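# Insert the loose short pin into the empty block hole

## Task

Take the short pin lying free on the table (not one already sitting in a block) and press it into the vacant hole in the blocks until it will go no deeper. Then release it and pull the grippers away. It only counts if the pin stays seated with no help from the robot. The robot must not be holding any other loose object at the end.

## Robot and tools

Robot: two 6-joint arms, left_arm and right_arm, each with a parallel gripper. They face each other across the table. The names are labels only and do not match the left or right side of any image.

Scene frame: origin at the table centre, +z up, table surface at z = +0.020 m. left_arm's base sits near (-0.074, +0.560, +0.158) m on the +y side; right_arm's base is near (+0.007, -0.559, +0.115) m. Each gripper has its own axes: the fingers extend along +x, and they open and close along y. The reported end_effector_position is the point between the finger pads, about 3 to 4 cm short of the fingertips. Reported hand positions can be a little wrong, more so when the arm is stretched out.

execute_actions(actions): actions is a list of actions. Each action is a list of 0 to 15 rows, and each row is used for one 1/30 s control step. If there are fewer than 15 rows, the last row is repeated until 15 steps have run. An empty actions list moves nothing and just returns the state and images. Every row is a single flat list of 14 numbers covering both arms, each in [-1, 1], even if one arm stays still. The first 7 are left_arm: dx, dy, dz, rx, ry, rz, opening. The last 7 are right_arm in the same order. dx to rz are an offset, not a pose. They are measured in that gripper's own axes from its measured pose when the action began. Within one action, every row refers back to that same start, not to the row before it. For the first action of a call, the start is the pose in the latest result. Scale: 1.0 equals 0.6 m of travel or 180 degrees of turn. rx, ry, rz together form one rotation vector. opening is absolute, not an offset: +1 is fully open (0.088 m), empty fingers touch at about -0.80, and values down to -1 close no further. A full close takes at least about 0.5 s.

Per step, the controller limits the commanded pose to within 70 mm and 16 degrees of where the gripper currently is. If it cannot satisfy both, it favours position over orientation. After an action the arm goes no further than that limited pose, so a distant goal needs further commands. Joint friction can leave the gripper short or slightly tilted, and tiny moves may not happen at all. Check the pose after each move and correct any tilt.

move(target, speed, blocking): target is one 14-number row in the same layout. Its first six numbers per arm are offsets in gripper axes, on the same 0.6 m / 180 degree scale, from the pose in the most recent result that reports one. Its opening is absolute and is sent when the move starts. Both grippers travel in straight lines and finish together, in 0.5 to 10 s; a longer path is cut off at 10 s. speed is the top path speed in m/s, from 0.002 to 0.5, default 0.25; turning is capped at twice that value in rad/s. Paths do not slow for obstacles or for the other arm. Grippers lag and can overshoot speed, especially with the arm nearly straight. A faster move or a target set deeper past a contact gives a harder impact. With blocking=false the call returns after 0.5 s while the arm keeps going. In that case use wait or stop before sending new rows or moves. The result adds a move: line giving the ending (done, off_target, moving, held, fault) and any limits: paced means the sent pose was clipped, held means a safety check blocked steps, after which the arm may suddenly speed up. It also gives each gripper's remaining distance to its target. If only one arm is named, the other reached its pose.

wait(seconds): 0 to 10; lets time pass with the last commands held. It returns early if a running move ends. stop(): brakes a running move; it needs stopping distance, and the fingers keep moving. zoom_image(camera, region): camera is cam_high, cam_left_wrist or cam_right_wrist; region is [x0, y0, x1, y1] in pixels of that camera's 504x504 image, origin top-left, at most 504 by 504. read_manual(section): returns only the URDF licence texts. finished_scene(scene): pass the current scene's number; it ends the scene for good and reports success.

Results: a state line per arm with gripper position (m), orientation quat wxyz, and linear and angular velocity. grip_measured shows finger opening on the command scale; the last Joint positions value is the opening in metres. Readings can be off by about 1 mm, and up to about 3 mm (0.061) narrower when squeezing something hard. Hand target lines show where the controller is driving each gripper. A pose unreachable line means a clearance check altered that arm's command. The output also lists joint torques and estimated external torques, with one extra line per earlier action. Cameras arrive in the order cam_high, cam_left_wrist, cam_right_wrist, with calibration given as K, distortion and T_world_to_cam. Those values can be off by a few degrees and millimetres.

Gripping: to hold something, command an opening about 0.07 below its grip_measured; a smaller gap grips more gently. Parts under about 3 mm wide get less force. Pad force tops out around 34 to 49 N.

Avoid: knocking or dropping anything off the table, arms colliding or pushing on each other, and hard pushes or slams. Joint load limits (N m) are waist 17.8, shoulder 22, elbow 22, wrist pitch 5.8, wrist yaw 5.78, wrist roll 5.42. Reaching one causes a TORQUE FAULT: that arm freezes for 10 s and the rest of the call is skipped. Long holding heats motors: MOTOR HOT warns from 50 °C, and at 95 °C an OVER-TEMPERATURE FAULT holds the arm, which may go limp if it does not cool. To keep an arm still, send the offset back to its desired pose in your first call, then zeros. Objects may occasionally be nudged or tugged. At the end, open the gripper, back away from the pin, and hold nothing.

Each tool is called as a command line: name --argument value for each argument, lists and objects as JSON in quotes; but a table of rows of numbers goes row by row, as --pt "numbers of a row", without its own name.

## Session

execute_actions --actions '[]'

Scene clock: 0.00 s.
left_arm: end_effector_position=(-0.2601, +0.2398, +0.4209) grip_measured=+0.843 end_effector_quat_wxyz=(+0.677, +0.203, -0.240, -0.666) end_effector_velocity=(+0.001, +0.000, -0.001) end_effector_angular_velocity=(+0.003, +0.008, +0.008) | right_arm: end_effector_position=(-0.0616, -0.1881, +0.2013) grip_measured=+0.818 end_effector_quat_wxyz=(+0.955, -0.084, +0.276, +0.073) end_effector_velocity=(+0.000, -0.002, -0.000) end_effector_angular_velocity=(-0.011, +0.005, -0.003)
Joint positions: left_arm=[ 0.003  0.85   0.658  0.254 -0.007 -0.006  0.08 ] | right_arm=[ 0.224  1.79   1.497 -1.141  0.327  1.471  0.079]
Joint velocities: left_arm=[-0.002 -0.002 -0.002 -0.007 -0.007 -0.007 -0.   ] | right_arm=[-0.002 -0.002 -0.002 -0.007 -0.007 -0.007 -0.   ]
Joint torques (N m, as the arm reports them, + toward a larger angle): no reading
External joint torques (N m, as the arm's controller estimates them; a push from outside toward a larger angle lowers the number): no reading
Motor temperatures (°C, as the motors report them): left_arm=[21 20 23 22 20 21] | right_arm=[21 22 20 22 21 23]
Heat: left arm: hottest elbow 23 °C (+0.0 °C/min); right arm: hottest wrist roll 23 °C (+0.0 °C/min).
Hand target (left_arm): -0.260, +0.240, +0.421; +0.677, +0.203, -0.240, -0.666
Hand target (right_arm): -0.062, -0.188, +0.201; +0.955, -0.084, +0.276, +0.073

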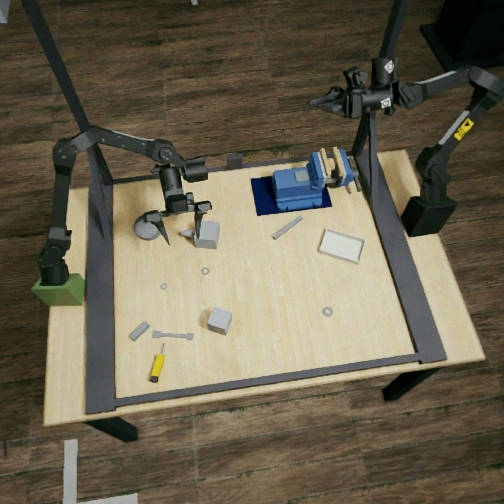

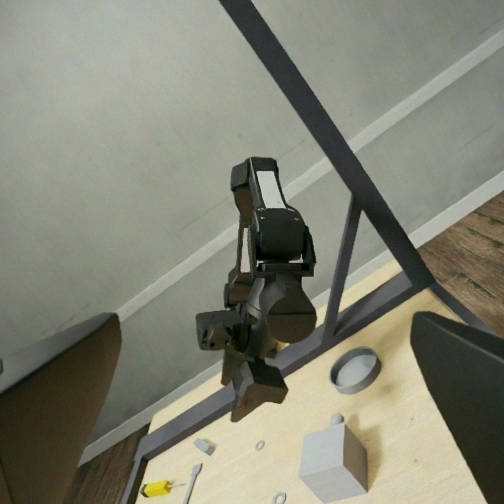

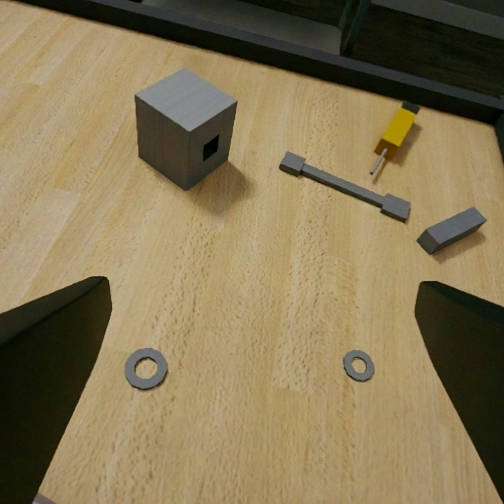

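zoom_image --camera "cam_high" --region '[110, 200, 310, 400]'

zoom_image --camera "cam_right_wrist" --region '[120, 50, 504, 270]'

Region (110, 200, 310, 400) of cam_high's 504x504 image, scaled by 2.520, with more detail than that image has.

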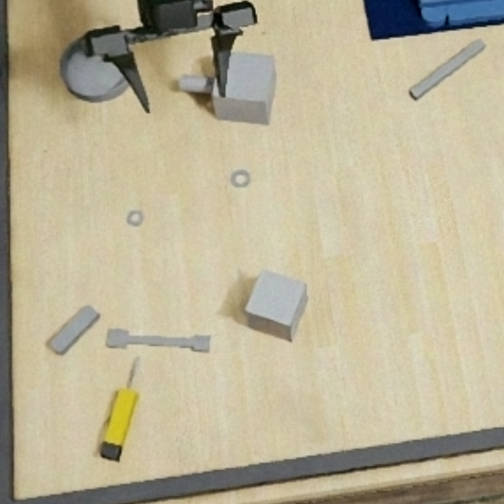

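Region (120, 50, 504, 270) of cam_right_wrist's 504x504 image, scaled by 1.312, with more detail than that image has; it fills the top 289 rows of this view, and the rest is white.

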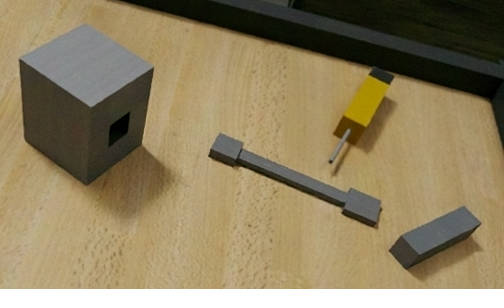

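move --target '[0,0,0,0,0,0,0.84,0.3755,-0.407,0.0425,-0.579,0.153,0.342,0.2]'

Scene clock: 5.33 s.
left_arm: end_effector_position=(-0.2601, +0.2398, +0.4209) grip_measured=+0.843 end_effector_quat_wxyz=(+0.677, +0.203, -0.240, -0.666) end_effector_velocity=(+0.001, +0.000, -0.001) end_effector_angular_velocity=(+0.003, +0.008, +0.008) | right_arm: end_effector_position=(+0.1824, -0.3993, +0.1325) grip_measured=+0.202 end_effector_quat_wxyz=(+0.303, -0.643, +0.293, +0.639) end_effector_velocity=(-0.003, +0.000, -0.001) end_effector_angular_velocity=(-0.004, +0.021, +0.030)
Joint positions: left_arm=[ 0.003  0.85   0.658  0.254 -0.007 -0.006  0.08 ] | right_arm=[-0.899  2.279  1.018 -0.872 -0.414 -1.841  0.049]
Joint velocities: left_arm=[-0.002 -0.002 -0.002 -0.007 -0.007 -0.007  0.   ] | right_arm=[ 0.002  0.007  0.007 -0.022 -0.007 -0.037 -0.   ]
Joint torques (N m, as the arm reports them, + toward a larger angle): left_arm=[ 1.94 -1.01  6.17  1.05 -0.51 -0.05] | right_arm=[-2.81 -5.29  4.86  0.1   0.09 -0.07]
External joint torques (N m, as the arm's controller estimates them; a push from outside toward a larger angle lowers the number): left_arm=[ 0.29  0.62  0.64 -0.3  -0.09 -0.02] | right_arm=[ 0.49  0.47  0.06 -0.14  0.16 -0.07]
Motor temperatures (°C, as the motors report them): left_arm=[21 20 23 23 20 21] | right_arm=[22 23 20 22 21 23]
Heat: left arm: hottest elbow 23 °C (+0.0 °C/min); right arm: hottest shoulder 23 °C (+0.0 °C/min).
Hand target (left_arm): -0.260, +0.240, +0.421; +0.677, +0.203, -0.240, -0.666
Hand target (right_arm): +0.184, -0.400, +0.131; -0.301, +0.643, -0.296, -0.639
Off the commanded pose (left_arm): 0.000 m, 0 deg.
Off the commanded pose (right_arm): 0.004 m, 1 deg.
move: done
camera_calibration (this result's frames):
cam_right_wrist: T_world_to_cam=[[0.751309, 0.659587, 0.021875, 0.130597], [0.597025, -0.693426, 0.403387, -0.415529], [0.281238, -0.290009, -0.914768, 0.0318855], [0, 0, 0, 1]] pos_world=[0.140995, -0.365031, 0.19393]

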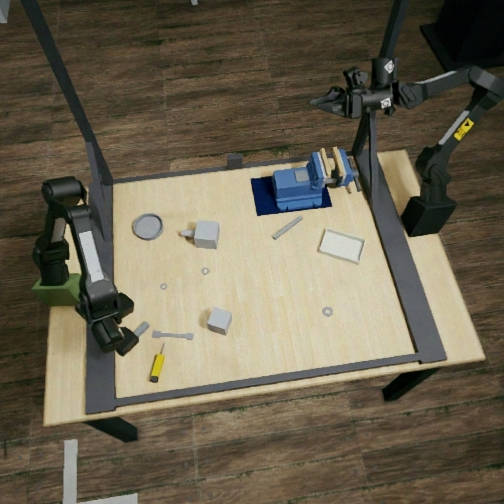

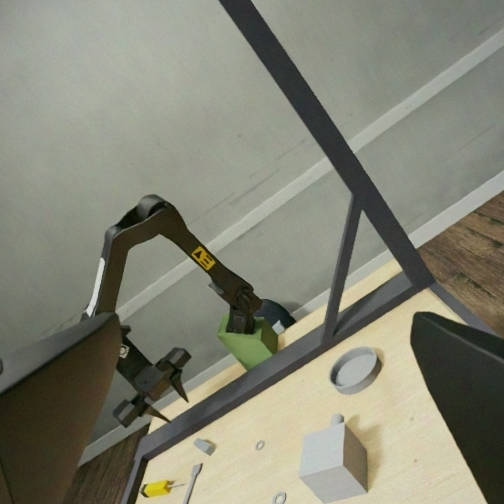

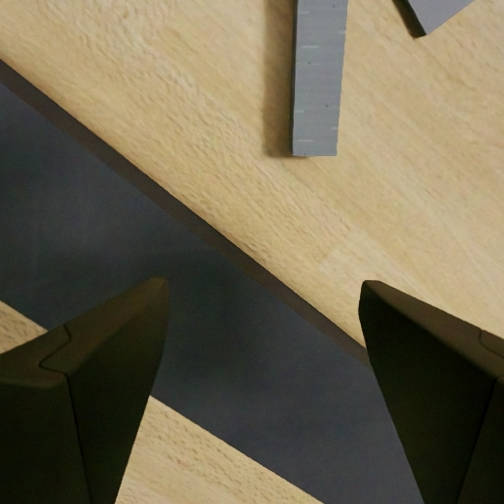

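move --target '[0,0,0,0,0,0,0.84,0.085,-0.035,0.06,0,0,0,0.2]' --speed 0.1

Scene clock: 6.60 s.
left_arm: end_effector_position=(-0.2601, +0.2398, +0.4209) grip_measured=+0.843 end_effector_quat_wxyz=(+0.677, +0.203, -0.240, -0.666) end_effector_velocity=(+0.003, +0.001, -0.000) end_effector_angular_velocity=(-0.006, +0.009, +0.020) | right_arm: end_effector_position=(+0.1779, -0.3553, +0.0871) grip_measured=+0.202 end_effector_quat_wxyz=(+0.305, -0.648, +0.286, +0.637) end_effector_velocity=(-0.000, +0.001, -0.001) end_effector_angular_velocity=(+0.006, +0.003, -0.004)
Joint positions: left_arm=[ 0.003  0.85   0.658  0.254 -0.007 -0.006  0.08 ] | right_arm=[-0.703  2.353  1.007 -0.682 -0.51  -1.65   0.049]
Joint velocities: left_arm=[-0.002 -0.002 -0.002 -0.007 -0.022 -0.007 -0.   ] | right_arm=[ 0.002  0.002 -0.002  0.007 -0.007  0.007  0.   ]
Joint torques (N m, as the arm reports them, + toward a larger angle): left_arm=[ 1.97 -1.01  6.2   1.06 -0.51 -0.04] | right_arm=[-3.18 -5.68  3.04  0.45 -0.19  0.09]
External joint torques (N m, as the arm's controller estimates them; a push from outside toward a larger angle lowers the number): left_arm=[ 0.31  0.6   0.66 -0.3  -0.1  -0.02] | right_arm=[ 0.98  0.55 -1.26  0.15 -0.12  0.09]
Motor temperatures (°C, as the motors report them): left_arm=[21 20 24 23 21 21] | right_arm=[22 23 21 22 21 23]
Heat: left arm: hottest elbow 24 °C (+9.1 °C/min); right arm: hottest shoulder 23 °C (+0.0 °C/min).
Hand target (left_arm): -0.260, +0.240, +0.421; +0.677, +0.203, -0.240, -0.666
Hand target (right_arm): +0.176, -0.358, +0.082; -0.303, +0.643, -0.293, -0.639
Off the commanded pose (left_arm): 0.000 m, 0 deg.
Off the commanded pose (right_arm): 0.006 m, 1 deg.
move: done
camera_calibration (this result's frames):
cam_right_wrist: T_world_to_cam=[[0.745474, 0.6655, 0.0371146, 0.107797], [0.597153, -0.691576, 0.406363, -0.363688], [0.296102, -0.28077, -0.912958, 0.00486505], [0, 0, 0, 1]] pos_world=[0.135377, -0.321891, 0.14823]

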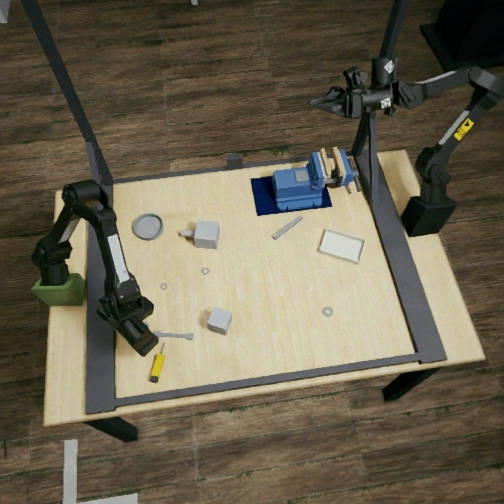

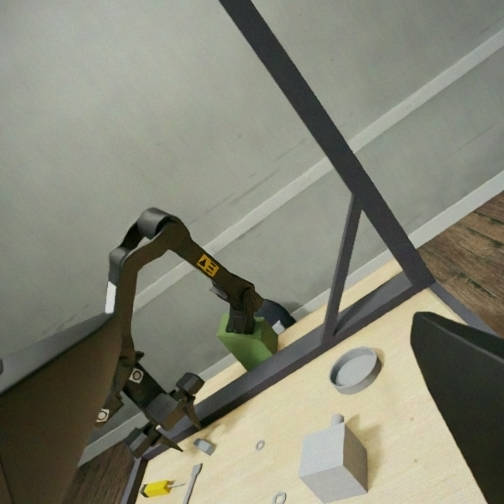

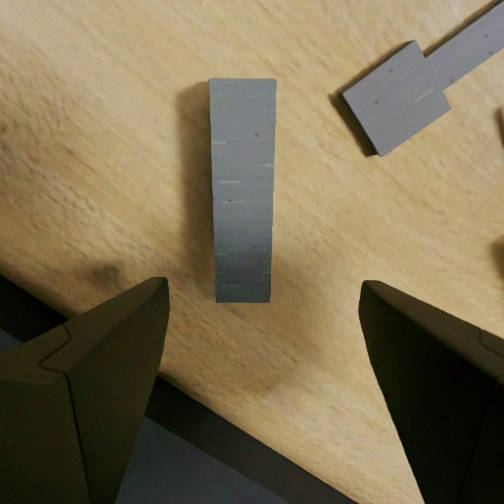

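move --target '[0,0,0,0,0,0,0.84,0.05,0.009,0,0,0,0,0.2]' --speed 0.04

Scene clock: 7.80 s.
left_arm: end_effector_position=(-0.2601, +0.2398, +0.4209) grip_measured=+0.843 end_effector_quat_wxyz=(+0.677, +0.203, -0.240, -0.666) end_effector_velocity=(+0.005, +0.001, -0.004) end_effector_angular_velocity=(+0.012, +0.023, +0.020) | right_arm: end_effector_position=(+0.1768, -0.3551, +0.0621) grip_measured=+0.202 end_effector_quat_wxyz=(+0.307, -0.652, +0.279, +0.634) end_effector_velocity=(-0.002, +0.003, +0.001) end_effector_angular_velocity=(+0.017, +0.015, +0.005)
Joint positions: left_arm=[ 0.003  0.85   0.658  0.254 -0.007 -0.006  0.08 ] | right_arm=[-0.655  2.388  0.947 -0.545 -0.527 -1.599  0.049]
Joint velocities: left_arm=[ 0.002 -0.007 -0.007 -0.022 -0.007 -0.022  0.   ] | right_arm=[-0.002 -0.002  0.002 -0.007 -0.022 -0.007 -0.   ]
Joint torques (N m, as the arm reports them, + toward a larger angle): left_arm=[ 1.94 -1.04  6.19  1.05 -0.52 -0.04] | right_arm=[-3.19 -5.65  2.67  0.47 -0.18  0.11]
External joint torques (N m, as the arm's controller estimates them; a push from outside toward a larger angle lowers the number): left_arm=[ 0.28  0.66  0.62 -0.31 -0.1  -0.01] | right_arm=[ 1.    0.53 -1.23  0.17 -0.11  0.1 ]
Motor temperatures (°C, as the motors report them): left_arm=[21 20 24 23 21 21] | right_arm=[22 23 21 22 21 23]
Heat: left arm: hottest elbow 24 °C (+7.7 °C/min); right arm: hottest shoulder 23 °C (+0.0 °C/min).
Hand target (left_arm): -0.260, +0.240, +0.421; +0.677, +0.203, -0.240, -0.666
Hand target (right_arm): +0.174, -0.358, +0.057; -0.305, +0.648, -0.286, -0.637
Off the commanded pose (left_arm): 0.000 m, 0 deg.
Off the commanded pose (right_arm): 0.006 m, 1 deg.
move: done
camera_calibration (this result's frames):
cam_right_wrist: T_world_to_cam=[[0.739415, 0.671172, 0.0528558, 0.111533], [0.596958, -0.689903, 0.409482, -0.352255], [0.311298, -0.271224, -0.910786, -0.0170176], [0, 0, 0, 1]] pos_world=[0.13311, -0.322494, 0.122847]

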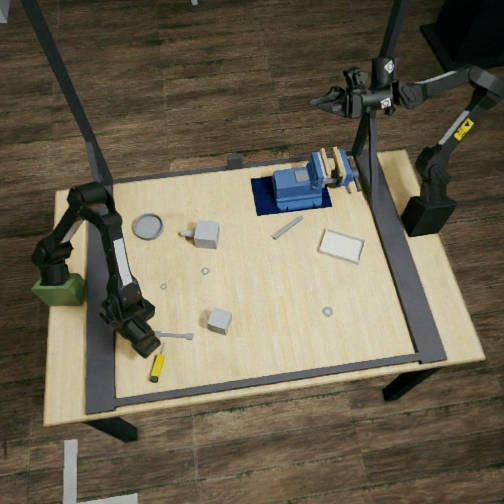

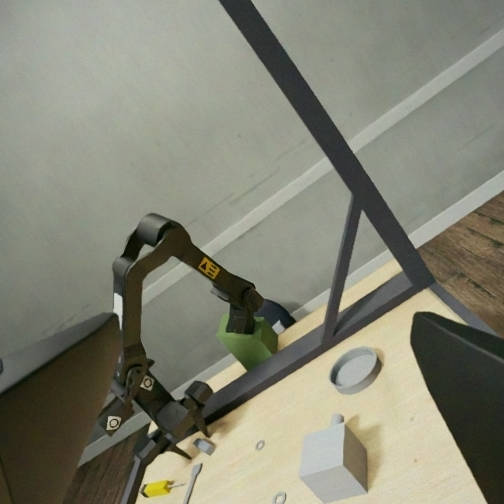

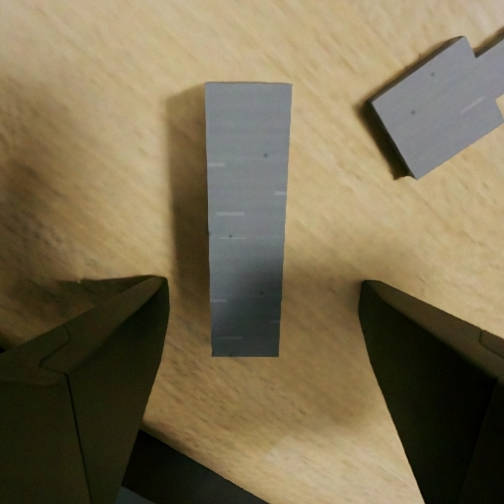

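move --target '[0,0,0,0,0,0,0.84,0.013,0.009,0,0,0,0.02,0.2]' --speed 0.03

move --target '[0,0,0,0,0,0,0.84,0,0,0,0,0,0,-0.65]'

Scene clock: 9.27 s.
left_arm: end_effector_position=(-0.2601, +0.2398, +0.4209) grip_measured=+0.843 end_effector_quat_wxyz=(+0.677, +0.203, -0.240, -0.666) end_effector_velocity=(+0.003, +0.001, +0.001) end_effector_angular_velocity=(-0.014, +0.008, +0.014) | right_arm: end_effector_position=(+0.1748, -0.3566, +0.0600) grip_measured=+0.202 end_effector_quat_wxyz=(+0.294, -0.646, +0.293, +0.640) end_effector_velocity=(-0.002, -0.000, +0.001) end_effector_angular_velocity=(-0.002, +0.016, -0.003)
Joint positions: left_arm=[ 0.003  0.85   0.658  0.254 -0.007 -0.006  0.08 ] | right_arm=[-0.651  2.412  0.977 -0.596 -0.528 -1.617  0.049]
Joint velocities: left_arm=[-0.002 -0.002 -0.007  0.007 -0.022 -0.007 -0.   ] | right_arm=[-0.002  0.002  0.007 -0.022 -0.007 -0.007 -0.   ]
Joint torques (N m, as the arm reports them, + toward a larger angle): left_arm=[ 1.94 -1.03  6.16  1.05 -0.51 -0.05] | right_arm=[-2.76 -4.85  3.5   0.15 -0.17 -0.12]
External joint torques (N m, as the arm's controller estimates them; a push from outside toward a larger angle lowers the number): left_arm=[ 0.28  0.6   0.64 -0.3  -0.09 -0.02] | right_arm=[ 1.5   1.43 -0.35 -0.09 -0.11 -0.12]
Motor temperatures (°C, as the motors report them): left_arm=[21 20 24 23 21 21] | right_arm=[22 23 21 22 21 23]
Heat: left arm: hottest elbow 24 °C (+6.5 °C/min); right arm: hottest shoulder 23 °C (+0.0 °C/min).
Hand target (left_arm): -0.260, +0.240, +0.421; +0.677, +0.203, -0.240, -0.666
Hand target (right_arm): +0.173, -0.359, +0.054; -0.287, +0.643, -0.299, -0.644
Off the commanded pose (left_arm): 0.000 m, 0 deg.
Off the commanded pose (right_arm): 0.007 m, 1 deg.
move: done
camera_calibration (this result's frames):
cam_right_wrist: T_world_to_cam=[[0.741893, 0.670425, 0.0112362, 0.115921], [0.608343, -0.680051, 0.409205, -0.349731], [0.281982, -0.296751, -0.912373, -0.0225565], [0, 0, 0, 1]] pos_world=[0.133116, -0.322245, 0.121229]

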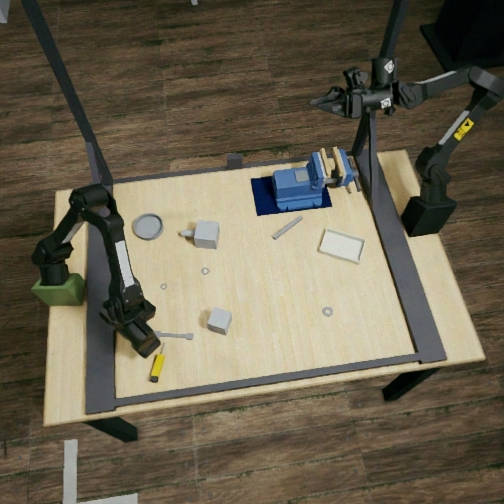

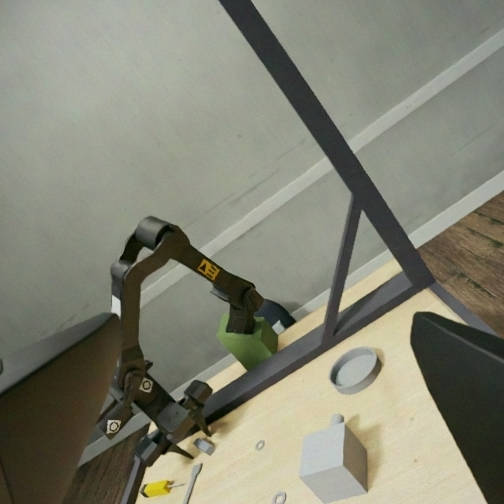

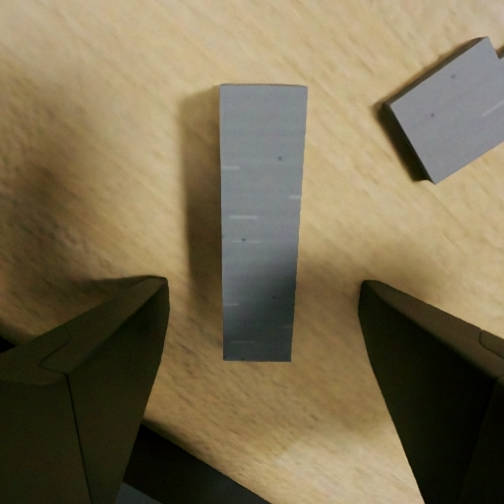

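Scene clock: 9.77 s.
left_arm: end_effector_position=(-0.2601, +0.2398, +0.4209) grip_measured=+0.843 end_effector_quat_wxyz=(+0.677, +0.203, -0.240, -0.666) end_effector_velocity=(+0.004, -0.001, -0.006) end_effector_angular_velocity=(+0.024, +0.008, +0.012) | right_arm: end_effector_position=(+0.1752, -0.3565, +0.0602) grip_measured=-0.532 end_effector_quat_wxyz=(+0.295, -0.646, +0.293, +0.640) end_effector_velocity=(-0.003, -0.003, +0.001) end_effector_angular_velocity=(-0.001, +0.019, -0.024)
Joint positions: left_arm=[ 0.003  0.85   0.658  0.254 -0.007 -0.006  0.08 ] | right_arm=[-0.652  2.413  0.978 -0.596 -0.528 -1.617  0.013]
Joint velocities: left_arm=[ 0.002  0.002 -0.002 -0.022  0.007 -0.007  0.   ] | right_arm=[-0.007 -0.002 -0.002 -0.022 -0.007  0.007 -0.   ]
Joint torques (N m, as the arm reports them, + toward a larger angle): left_arm=[ 1.93 -1.03  6.18  1.05 -0.51 -0.04] | right_arm=[-3.44 -7.31  3.24  0.24 -0.05  0.01]
External joint torques (N m, as the arm's controller estimates them; a push from outside toward a larger angle lowers the number): left_arm=[ 0.27  0.5   0.72 -0.28 -0.09 -0.01] | right_arm=[ 0.86 -1.08 -0.53  0.01  0.01  0.01]
Motor temperatures (°C, as the motors report them): left_arm=[21 20 24 23 21 21] | right_arm=[22 23 21 22 21 23]
Heat: left arm: hottest elbow 24 °C (+6.1 °C/min); right arm: hottest shoulder 23 °C (+0.0 °C/min).
Hand target (left_arm): -0.260, +0.240, +0.421; +0.677, +0.203, -0.240, -0.666
Hand target (right_arm): +0.175, -0.357, +0.060; -0.294, +0.646, -0.293, -0.640
Off the commanded pose (left_arm): 0.000 m, 0 deg.
Off the commanded pose (right_arm): 0.000 m, 0 deg.
move: done
camera_calibration (this result's frames):
cam_right_wrist: T_world_to_cam=[[0.742215, 0.670047, 0.012446, 0.115282], [0.60776, -0.680813, 0.408805, -0.350142], [0.282392, -0.295857, -0.912537, -0.0222115], [0, 0, 0, 1]] pos_world=[0.133511, -0.322197, 0.121436]

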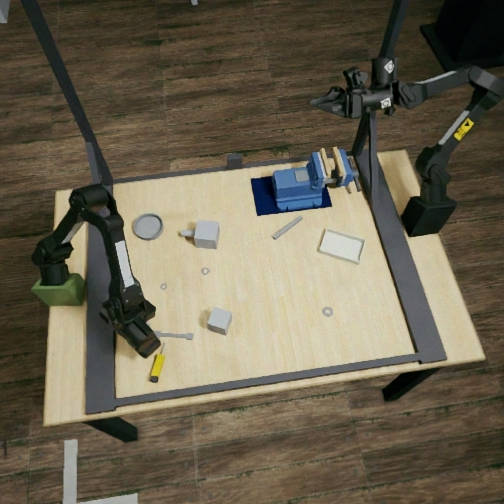

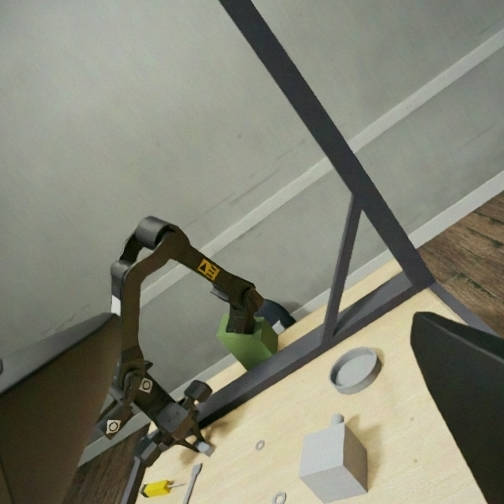

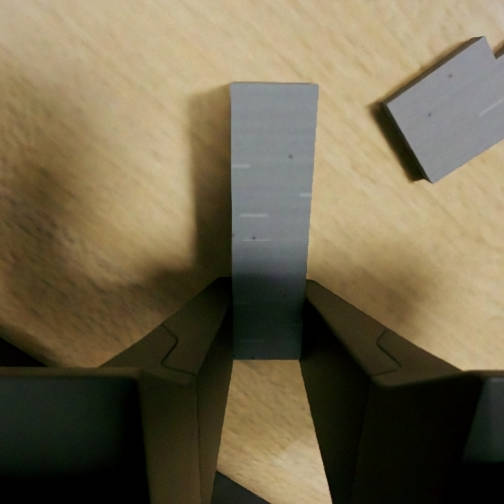

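move --target '[0,0,0,0,0,0,0.84,-0.05,0,0,0,0,0,-0.65]' --speed 0.06

move --target '[0,0,0,0,0,0,0.84,0,-0.115,0.26,0.37,0,0,-0.65]' --speed 0.2

Scene clock: 10.83 s.
left_arm: end_effector_position=(-0.2601, +0.2398, +0.4209) grip_measured=+0.843 end_effector_quat_wxyz=(+0.677, +0.203, -0.240, -0.666) end_effector_velocity=(-0.001, +0.002, +0.002) end_effector_angular_velocity=(-0.005, +0.008, +0.002) | right_arm: end_effector_position=(+0.1730, -0.3594, +0.0851) grip_measured=-0.532 end_effector_quat_wxyz=(+0.293, -0.641, +0.300, +0.642) end_effector_velocity=(-0.004, -0.003, +0.001) end_effector_angular_velocity=(-0.000, +0.019, -0.009)
Joint positions: left_arm=[ 0.003  0.85   0.658  0.254 -0.007 -0.006  0.08 ] | right_arm=[-0.7    2.366  1.016 -0.723 -0.508 -1.666  0.013]
Joint velocities: left_arm=[-0.002 -0.007  0.002 -0.007 -0.007 -0.007  0.   ] | right_arm=[-0.007 -0.002 -0.002 -0.022 -0.007 -0.007 -0.   ]
Joint torques (N m, as the arm reports them, + toward a larger angle): left_arm=[ 1.95 -1.01  6.18  1.06 -0.5  -0.04] | right_arm=[-3.71 -8.74  4.44  0.08  0.08 -0.08]
External joint torques (N m, as the arm's controller estimates them; a push from outside toward a larger angle lowers the number): left_arm=[ 0.28  0.69  0.56 -0.32 -0.08 -0.01] | right_arm=[ 0.49 -2.53  0.24 -0.14  0.14 -0.08]
Motor temperatures (°C, as the motors report them): left_arm=[21 20 24 23 21 21] | right_arm=[22 23 21 22 21 23]
Heat: left arm: hottest elbow 24 °C (+5.5 °C/min); right arm: hottest shoulder 23 °C (+0.0 °C/min).
Hand target (left_arm): -0.260, +0.240, +0.421; +0.677, +0.203, -0.240, -0.666
Hand target (right_arm): +0.175, -0.356, +0.090; -0.295, +0.646, -0.293, -0.640
Off the commanded pose (left_arm): 0.000 m, 0 deg.
Off the commanded pose (right_arm): 0.006 m, 1 deg.
move: done
camera_calibration (this result's frames):
cam_right_wrist: T_world_to_cam=[[0.748055, 0.663631, -0.00258486, 0.116495], [0.607442, -0.683138, 0.405385, -0.361466], [0.26726, -0.30482, -0.914143, -0.000185227], [0, 0, 0, 1]] pos_world=[0.132474, -0.324297, 0.146664]

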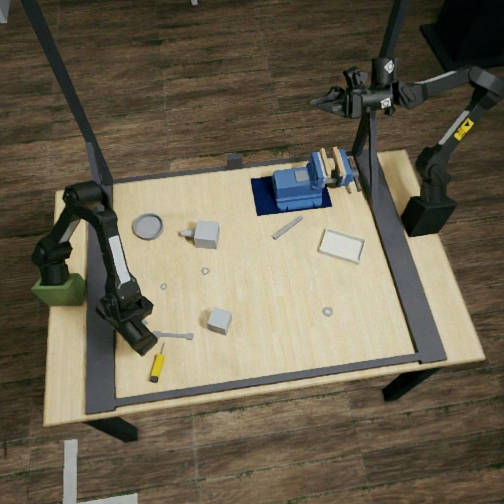

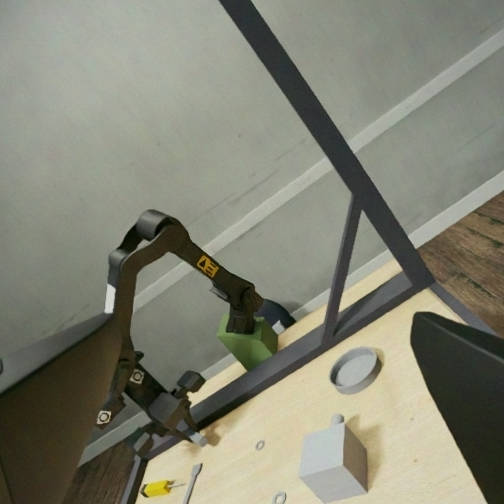

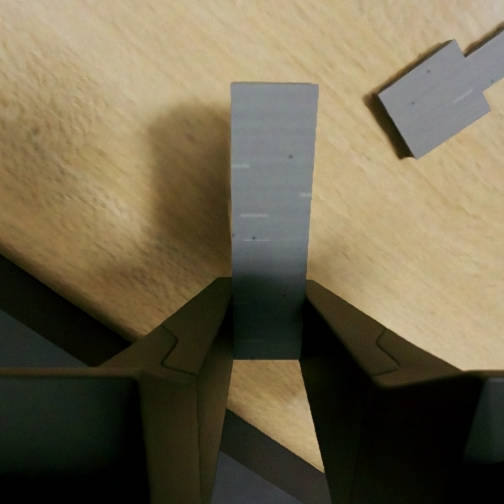

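Scene clock: 14.23 s.
left_arm: end_effector_position=(-0.2601, +0.2398, +0.4209) grip_measured=+0.843 end_effector_quat_wxyz=(+0.677, +0.203, -0.240, -0.666) end_effector_velocity=(+0.000, +0.001, +0.000) end_effector_angular_velocity=(-0.001, +0.008, +0.005) | right_arm: end_effector_position=(+0.1241, -0.1965, +0.0858) grip_measured=-0.532 end_effector_quat_wxyz=(+0.597, -0.377, +0.601, +0.374) end_effector_velocity=(-0.001, -0.000, +0.000) end_effector_angular_velocity=(+0.000, +0.009, -0.014)
Joint positions: left_arm=[ 0.003  0.85   0.658  0.254 -0.007 -0.006  0.08 ] | right_arm=[-0.34   2.443  1.514 -0.92  -0.646 -0.11   0.013]
Joint velocities: left_arm=[-0.002 -0.002  0.002 -0.007 -0.007 -0.007 -0.   ] | right_arm=[-0.002  0.002  0.002 -0.007 -0.007  0.007 -0.   ]
Joint torques (N m, as the arm reports them, + toward a larger angle): left_arm=[ 1.95 -1.02  6.16  1.05 -0.51 -0.05] | right_arm=[-5.45 -7.64  4.56  0.12 -0.14  0.09]
External joint torques (N m, as the arm's controller estimates them; a push from outside toward a larger angle lowers the number): left_arm=[ 0.31  0.69  0.49 -0.34 -0.1  -0.02] | right_arm=[ 1.16  0.17  0.26 -0.14 -0.12  0.09]
Motor temperatures (°C, as the motors report them): left_arm=[21 20 24 23 21 21] | right_arm=[23 24 21 22 21 23]
Heat: left arm: hottest elbow 24 °C (+4.2 °C/min); right arm: hottest shoulder 24 °C (+4.2 °C/min).
Hand target (left_arm): -0.260, +0.240, +0.421; +0.677, +0.203, -0.240, -0.666
Hand target (right_arm): +0.125, -0.196, +0.084; +0.597, -0.375, +0.604, +0.373
Off the commanded pose (left_arm): 0.000 m, 0 deg.
Off the commanded pose (right_arm): 0.002 m, 0 deg.
move: done
camera_calibration (this result's frames):
cam_right_wrist: T_world_to_cam=[[0.908752, -0.417281, 0.00684164, -0.18822], [-0.38337, -0.828197, 0.408799, -0.126553], [-0.164918, -0.37412, -0.912599, 0.103027], [0, 0, 0, 1]] pos_world=[0.13952, -0.144807, 0.147045]

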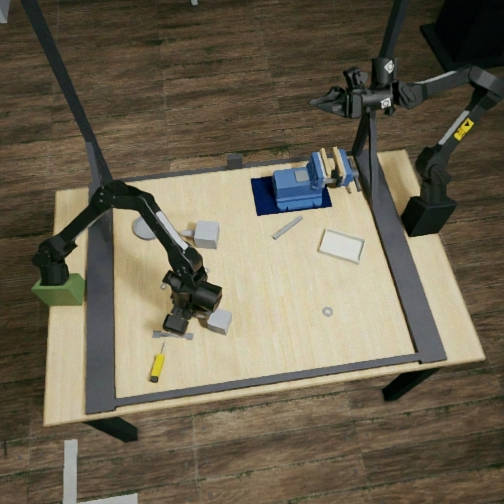

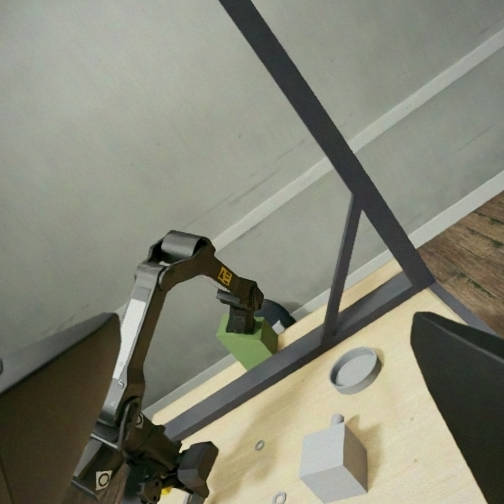

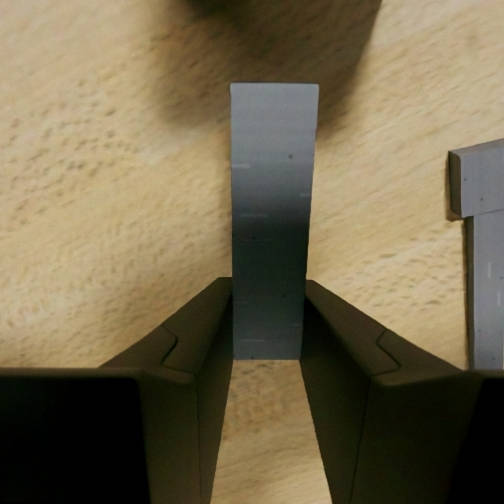

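move --target '[0,0,0,0,0,0,0.84,0.012,0,0.035,0,0,0,-0.65]' --speed 0.03

zoom_image --camera "cam_high" --region '[150, 270, 250, 370]'

Scene clock: 15.37 s.
left_arm: end_effector_position=(-0.2601, +0.2398, +0.4209) grip_measured=+0.843 end_effector_quat_wxyz=(+0.677, +0.203, -0.240, -0.666) end_effector_velocity=(+0.003, +0.000, -0.003) end_effector_angular_velocity=(+0.007, +0.008, +0.011) | right_arm: end_effector_position=(+0.1321, -0.1785, +0.0809) grip_measured=-0.532 end_effector_quat_wxyz=(+0.599, -0.379, +0.598, +0.375) end_effector_velocity=(-0.000, +0.004, +0.003) end_effector_angular_velocity=(+0.010, +0.003, +0.010)
Joint positions: left_arm=[ 0.003  0.85   0.658  0.254 -0.007 -0.006  0.08 ] | right_arm=[-0.326  2.509  1.617 -0.941 -0.646 -0.094  0.013]
Joint velocities: left_arm=[-0.002 -0.002 -0.007 -0.007 -0.007 -0.007 -0.   ] | right_arm=[-0.002  0.002  0.017 -0.007 -0.007 -0.007 -0.   ]
Joint torques (N m, as the arm reports them, + toward a larger angle): left_arm=[ 1.94 -1.    6.19  1.06 -0.52 -0.04] | right_arm=[-5.68 -8.07  4.69  0.13 -0.13  0.1 ]
External joint torques (N m, as the arm's controller estimates them; a push from outside toward a larger angle lowers the number): left_arm=[ 0.31  0.65  0.63 -0.3  -0.11 -0.01] | right_arm=[ 1.19  0.27  0.28 -0.14 -0.11  0.1 ]
Motor temperatures (°C, as the motors report them): left_arm=[21 20 24 23 21 21] | right_arm=[23 24 21 22 21 23]
Heat: left arm: hottest elbow 24 °C (+3.9 °C/min); right arm: hottest shoulder 24 °C (+3.9 °C/min).
Hand target (left_arm): -0.260, +0.240, +0.421; +0.677, +0.203, -0.240, -0.666
Hand target (right_arm): +0.133, -0.178, +0.078; +0.597, -0.377, +0.601, +0.374
Off the commanded pose (left_arm): 0.000 m, 0 deg.
Off the commanded pose (right_arm): 0.003 m, 0 deg.
move: done
camera_calibration (this result's frames):
cam_right_wrist: T_world_to_cam=[[0.910554, -0.413244, 0.0109391, -0.187782], [-0.381907, -0.830787, 0.404895, -0.1069], [-0.158232, -0.372856, -0.914298, 0.10609], [0, 0, 0, 1]] pos_world=[0.146946, -0.126854, 0.142335]

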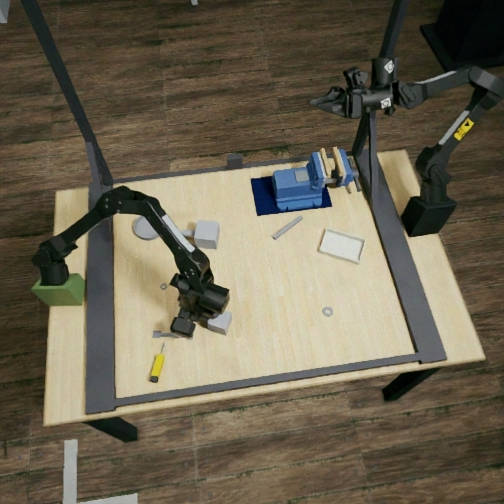

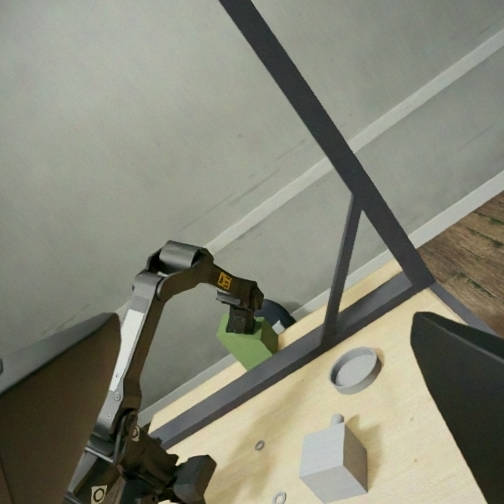

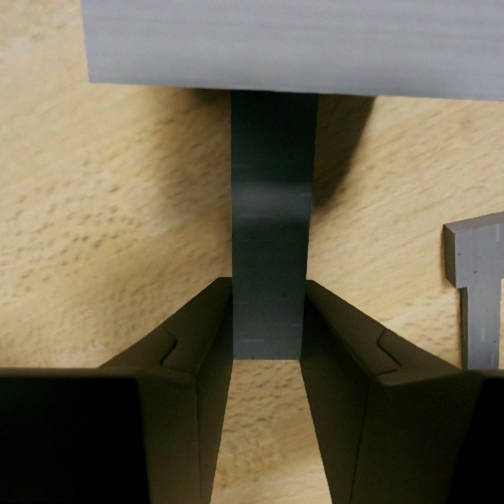

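Region (150, 270, 250, 370) of cam_high's 504x504 image, scaled by 5.040, with more detail than that image has.

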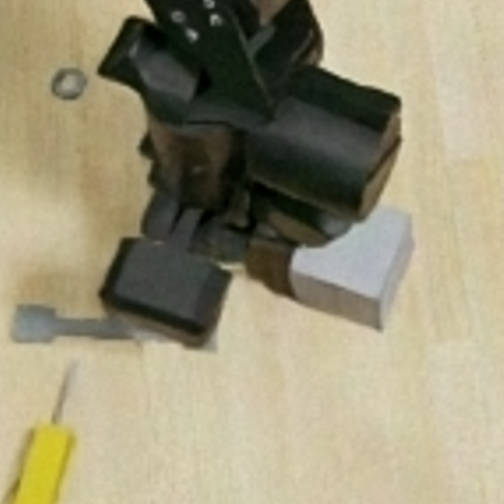

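move --target '[0,0,0,0,0,0,0.84,0.008,0.002,0,0.016,0,0,-0.65]' --speed 0.02

move --target '[0,0,0,0,0,0,0.84,0.003,0,0.02,0,0,0,-0.65]' --speed 0.01

Scene clock: 17.07 s.
left_arm: end_effector_position=(-0.2601, +0.2398, +0.4209) grip_measured=+0.843 end_effector_quat_wxyz=(+0.677, +0.203, -0.240, -0.666) end_effector_velocity=(+0.001, +0.000, -0.001) end_effector_angular_velocity=(+0.003, -0.007, +0.009) | right_arm: end_effector_position=(+0.1309, -0.1774, +0.0778) grip_measured=-0.532 end_effector_quat_wxyz=(+0.608, -0.365, +0.606, +0.361) end_effector_velocity=(-0.002, -0.003, +0.000) end_effector_angular_velocity=(-0.003, +0.011, -0.046)
Joint positions: left_arm=[ 0.003  0.85   0.658  0.254 -0.007 -0.006  0.08 ] | right_arm=[-0.318  2.51   1.613 -0.929 -0.646 -0.037  0.013]
Joint velocities: left_arm=[-0.002 -0.002 -0.002 -0.007 -0.007  0.007 -0.   ] | right_arm=[-0.002 -0.002 -0.007 -0.007 -0.007  0.037 -0.   ]
Joint torques (N m, as the arm reports them, + toward a larger angle): left_arm=[ 1.97 -1.01  6.2   1.06 -0.51 -0.05] | right_arm=[-5.71 -9.28  3.36  0.65 -0.08  0.13]
External joint torques (N m, as the arm's controller estimates them; a push from outside toward a larger angle lowers the number): left_arm=[ 0.33  0.67  0.61 -0.31 -0.1  -0.02] | right_arm=[ 1.24 -1.07 -0.93  0.39 -0.07  0.13]
Motor temperatures (°C, as the motors report them): left_arm=[21 20 24 24 21 21] | right_arm=[24 24 21 22 21 23]
Heat: left arm: hottest elbow 24 °C (+3.5 °C/min); right arm: hottest waist 24 °C (+3.5 °C/min).
Hand target (left_arm): -0.260, +0.240, +0.421; +0.677, +0.203, -0.240, -0.666
Hand target (right_arm): +0.131, -0.178, +0.076; +0.608, -0.364, +0.607, +0.360
Off the commanded pose (left_arm): 0.000 m, 0 deg.
Off the commanded pose (right_arm): 0.002 m, 0 deg.
move: done
camera_calibration (this result's frames):
cam_right_wrist: T_world_to_cam=[[0.890216, -0.455347, 0.0132169, -0.191101], [-0.421319, -0.811965, 0.403983, -0.0966325], [-0.173221, -0.365201, -0.914671, 0.106783], [0, 0, 0, 1]] pos_world=[0.147905, -0.126482, 0.139235]

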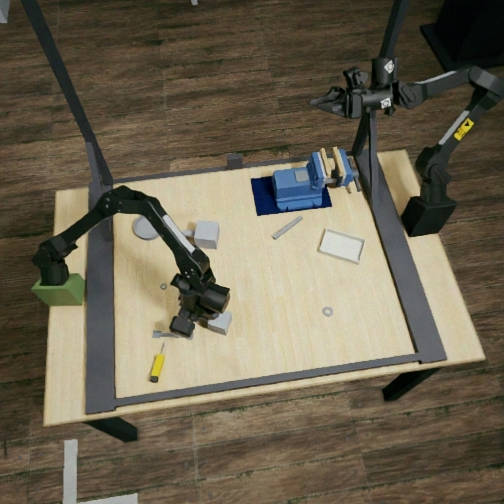

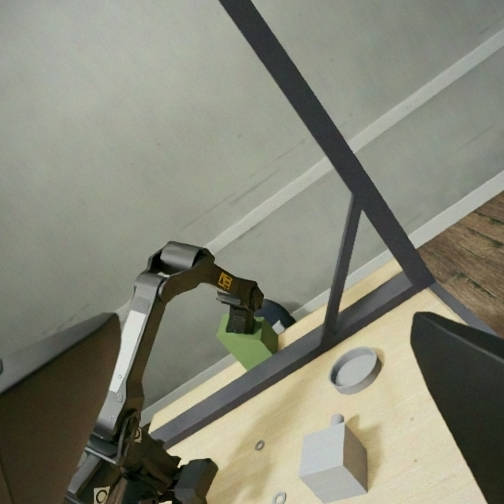

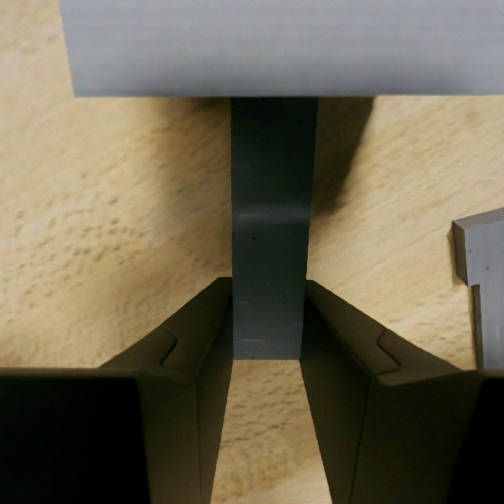

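Scene clock: 18.50 s.
left_arm: end_effector_position=(-0.2601, +0.2398, +0.4209) grip_measured=+0.843 end_effector_quat_wxyz=(+0.677, +0.203, -0.240, -0.666) end_effector_velocity=(+0.002, +0.001, -0.002) end_effector_angular_velocity=(+0.003, +0.008, +0.008) | right_arm: end_effector_position=(+0.1340, -0.1696, +0.0783) grip_measured=-0.532 end_effector_quat_wxyz=(+0.608, -0.365, +0.607, +0.359) end_effector_velocity=(+0.000, -0.002, +0.001) end_effector_angular_velocity=(-0.014, +0.000, -0.005)
Joint positions: left_arm=[ 0.003  0.85   0.658  0.254 -0.007 -0.006  0.08 ] | right_arm=[-0.316  2.541  1.672 -0.959 -0.646 -0.035  0.013]
Joint velocities: left_arm=[-0.002 -0.007 -0.007 -0.007 -0.007 -0.007 -0.   ] | right_arm=[-0.002  0.002  0.007 -0.022  0.007 -0.007 -0.   ]
Joint torques (N m, as the arm reports them, + toward a larger angle): left_arm=[ 1.95 -1.03  6.17  1.06 -0.51 -0.05] | right_arm=[-5.76 -7.96  5.14  0.64 -0.03  0.1 ]
External joint torques (N m, as the arm's controller estimates them; a push from outside toward a larger angle lowers the number): left_arm=[ 0.31  0.63  0.63 -0.3  -0.09 -0.03] | right_arm=[ 1.35  0.45  0.81  0.39 -0.03  0.09]
Motor temperatures (°C, as the motors report them): left_arm=[21 20 25 24 21 21] | right_arm=[24 24 21 22 21 23]
Heat: left arm: hottest elbow 25 °C (+6.5 °C/min); right arm: hottest waist 24 °C (+3.2 °C/min).
Hand target (left_arm): -0.260, +0.240, +0.421; +0.677, +0.203, -0.240, -0.666
Hand target (right_arm): +0.137, -0.167, +0.076; +0.608, -0.365, +0.606, +0.361
Off the commanded pose (left_arm): 0.000 m, 0 deg.
Off the commanded pose (right_arm): 0.004 m, 0 deg.
move: done
camera_calibration (this result's frames):
cam_right_wrist: T_world_to_cam=[[0.88926, -0.457204, 0.0134548, -0.190578], [-0.422626, -0.810044, 0.406468, -0.0888966], [-0.17494, -0.367142, -0.913566, 0.11054], [0, 0, 0, 1]] pos_world=[0.151241, -0.118559, 0.139684]

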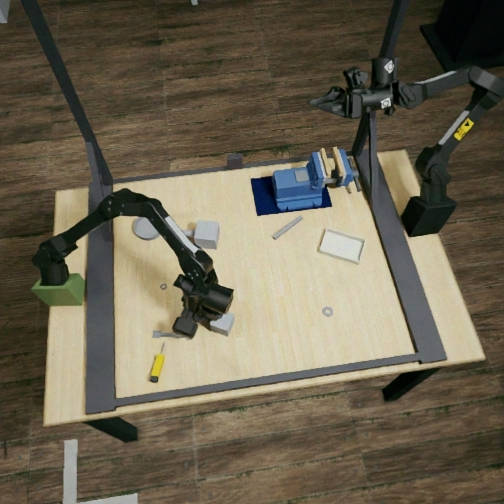

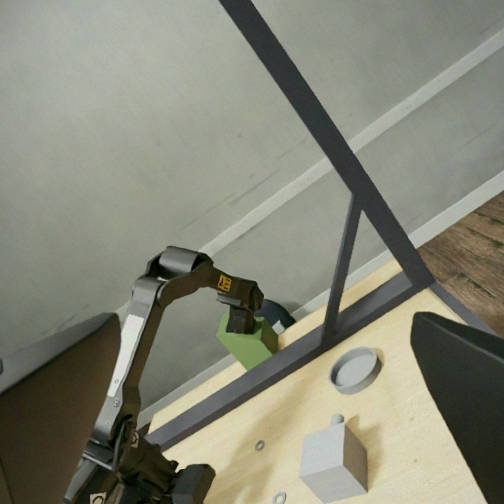

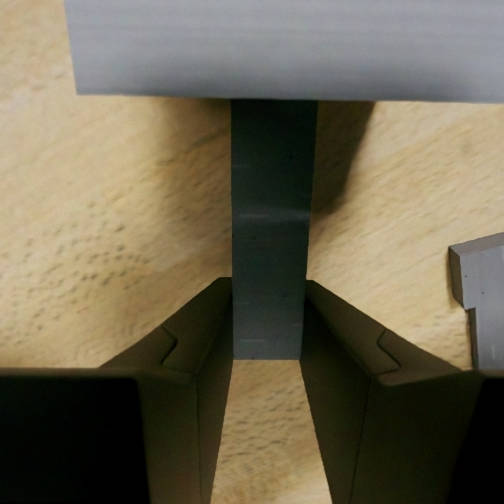

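move --target '[0,0,0,0,0,0,0.84,-0.01,0,-0.07,0,-0.2,0,-0.65]' --speed 0.15

Scene clock: 21.30 s.
left_arm: end_effector_position=(-0.2601, +0.2398, +0.4209) grip_measured=+0.843 end_effector_quat_wxyz=(+0.677, +0.203, -0.240, -0.666) end_effector_velocity=(+0.003, +0.000, -0.003) end_effector_angular_velocity=(+0.007, +0.023, +0.010) | right_arm: end_effector_position=(+0.1148, -0.2080, +0.0816) grip_measured=-0.532 end_effector_quat_wxyz=(+0.763, -0.239, +0.395, +0.452) end_effector_velocity=(-0.001, -0.001, +0.000) end_effector_angular_velocity=(+0.005, +0.009, -0.003)
Joint positions: left_arm=[ 0.003  0.85   0.658  0.254 -0.007 -0.006  0.08 ] | right_arm=[-0.282  2.077  0.733  0.266 -0.516  0.423  0.013]
Joint velocities: left_arm=[-0.002 -0.002 -0.007 -0.007 -0.007 -0.022  0.   ] | right_arm=[-0.002 -0.002 -0.007  0.007 -0.007  0.007 -0.   ]
Joint torques (N m, as the arm reports them, + toward a larger angle): left_arm=[ 1.95 -1.05  6.17  1.05 -0.51 -0.04] | right_arm=[-4.17 -8.13  2.9   1.46  0.34  0.11]
External joint torques (N m, as the arm's controller estimates them; a push from outside toward a larger angle lowers the number): left_arm=[ 0.29  0.6   0.61 -0.31 -0.09 -0.02] | right_arm=[ 0.85 -2.56 -1.03  0.36  0.15  0.11]
Motor temperatures (°C, as the motors report them): left_arm=[21 20 25 24 21 21] | right_arm=[24 25 21 22 21 23]
Heat: left arm: hottest elbow 25 °C (+5.6 °C/min); right arm: hottest shoulder 25 °C (+5.6 °C/min).
Hand target (left_arm): -0.260, +0.240, +0.421; +0.677, +0.203, -0.240, -0.666
Hand target (right_arm): +0.113, -0.207, +0.085; +0.765, -0.237, +0.389, +0.454
Off the commanded pose (left_arm): 0.000 m, 0 deg.
Off the commanded pose (right_arm): 0.003 m, 1 deg.
move: done
camera_calibration (this result's frames):
cam_right_wrist: T_world_to_cam=[[0.884868, -0.465236, 0.0237638, -0.193124], [-0.452335, -0.870288, -0.194917, -0.0894696], [0.111363, 0.161726, -0.980532, 0.178677], [0, 0, 0, 1]] pos_world=[0.110521, -0.196609, 0.162349]

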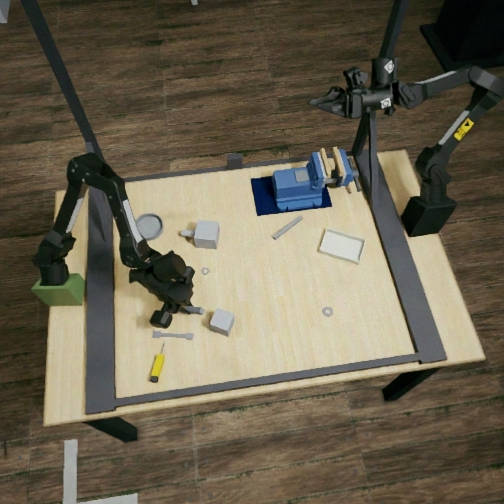

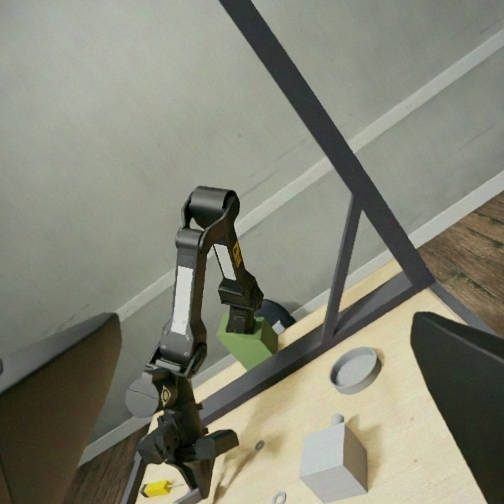

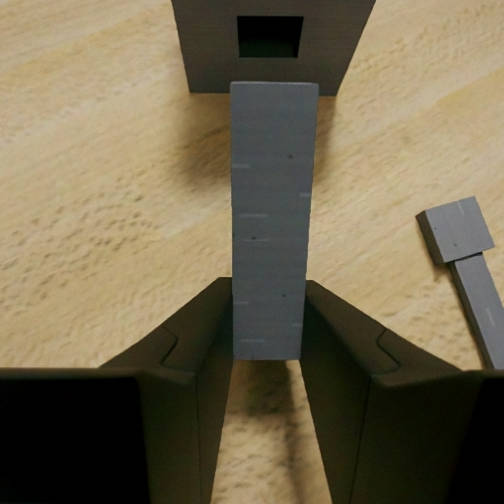

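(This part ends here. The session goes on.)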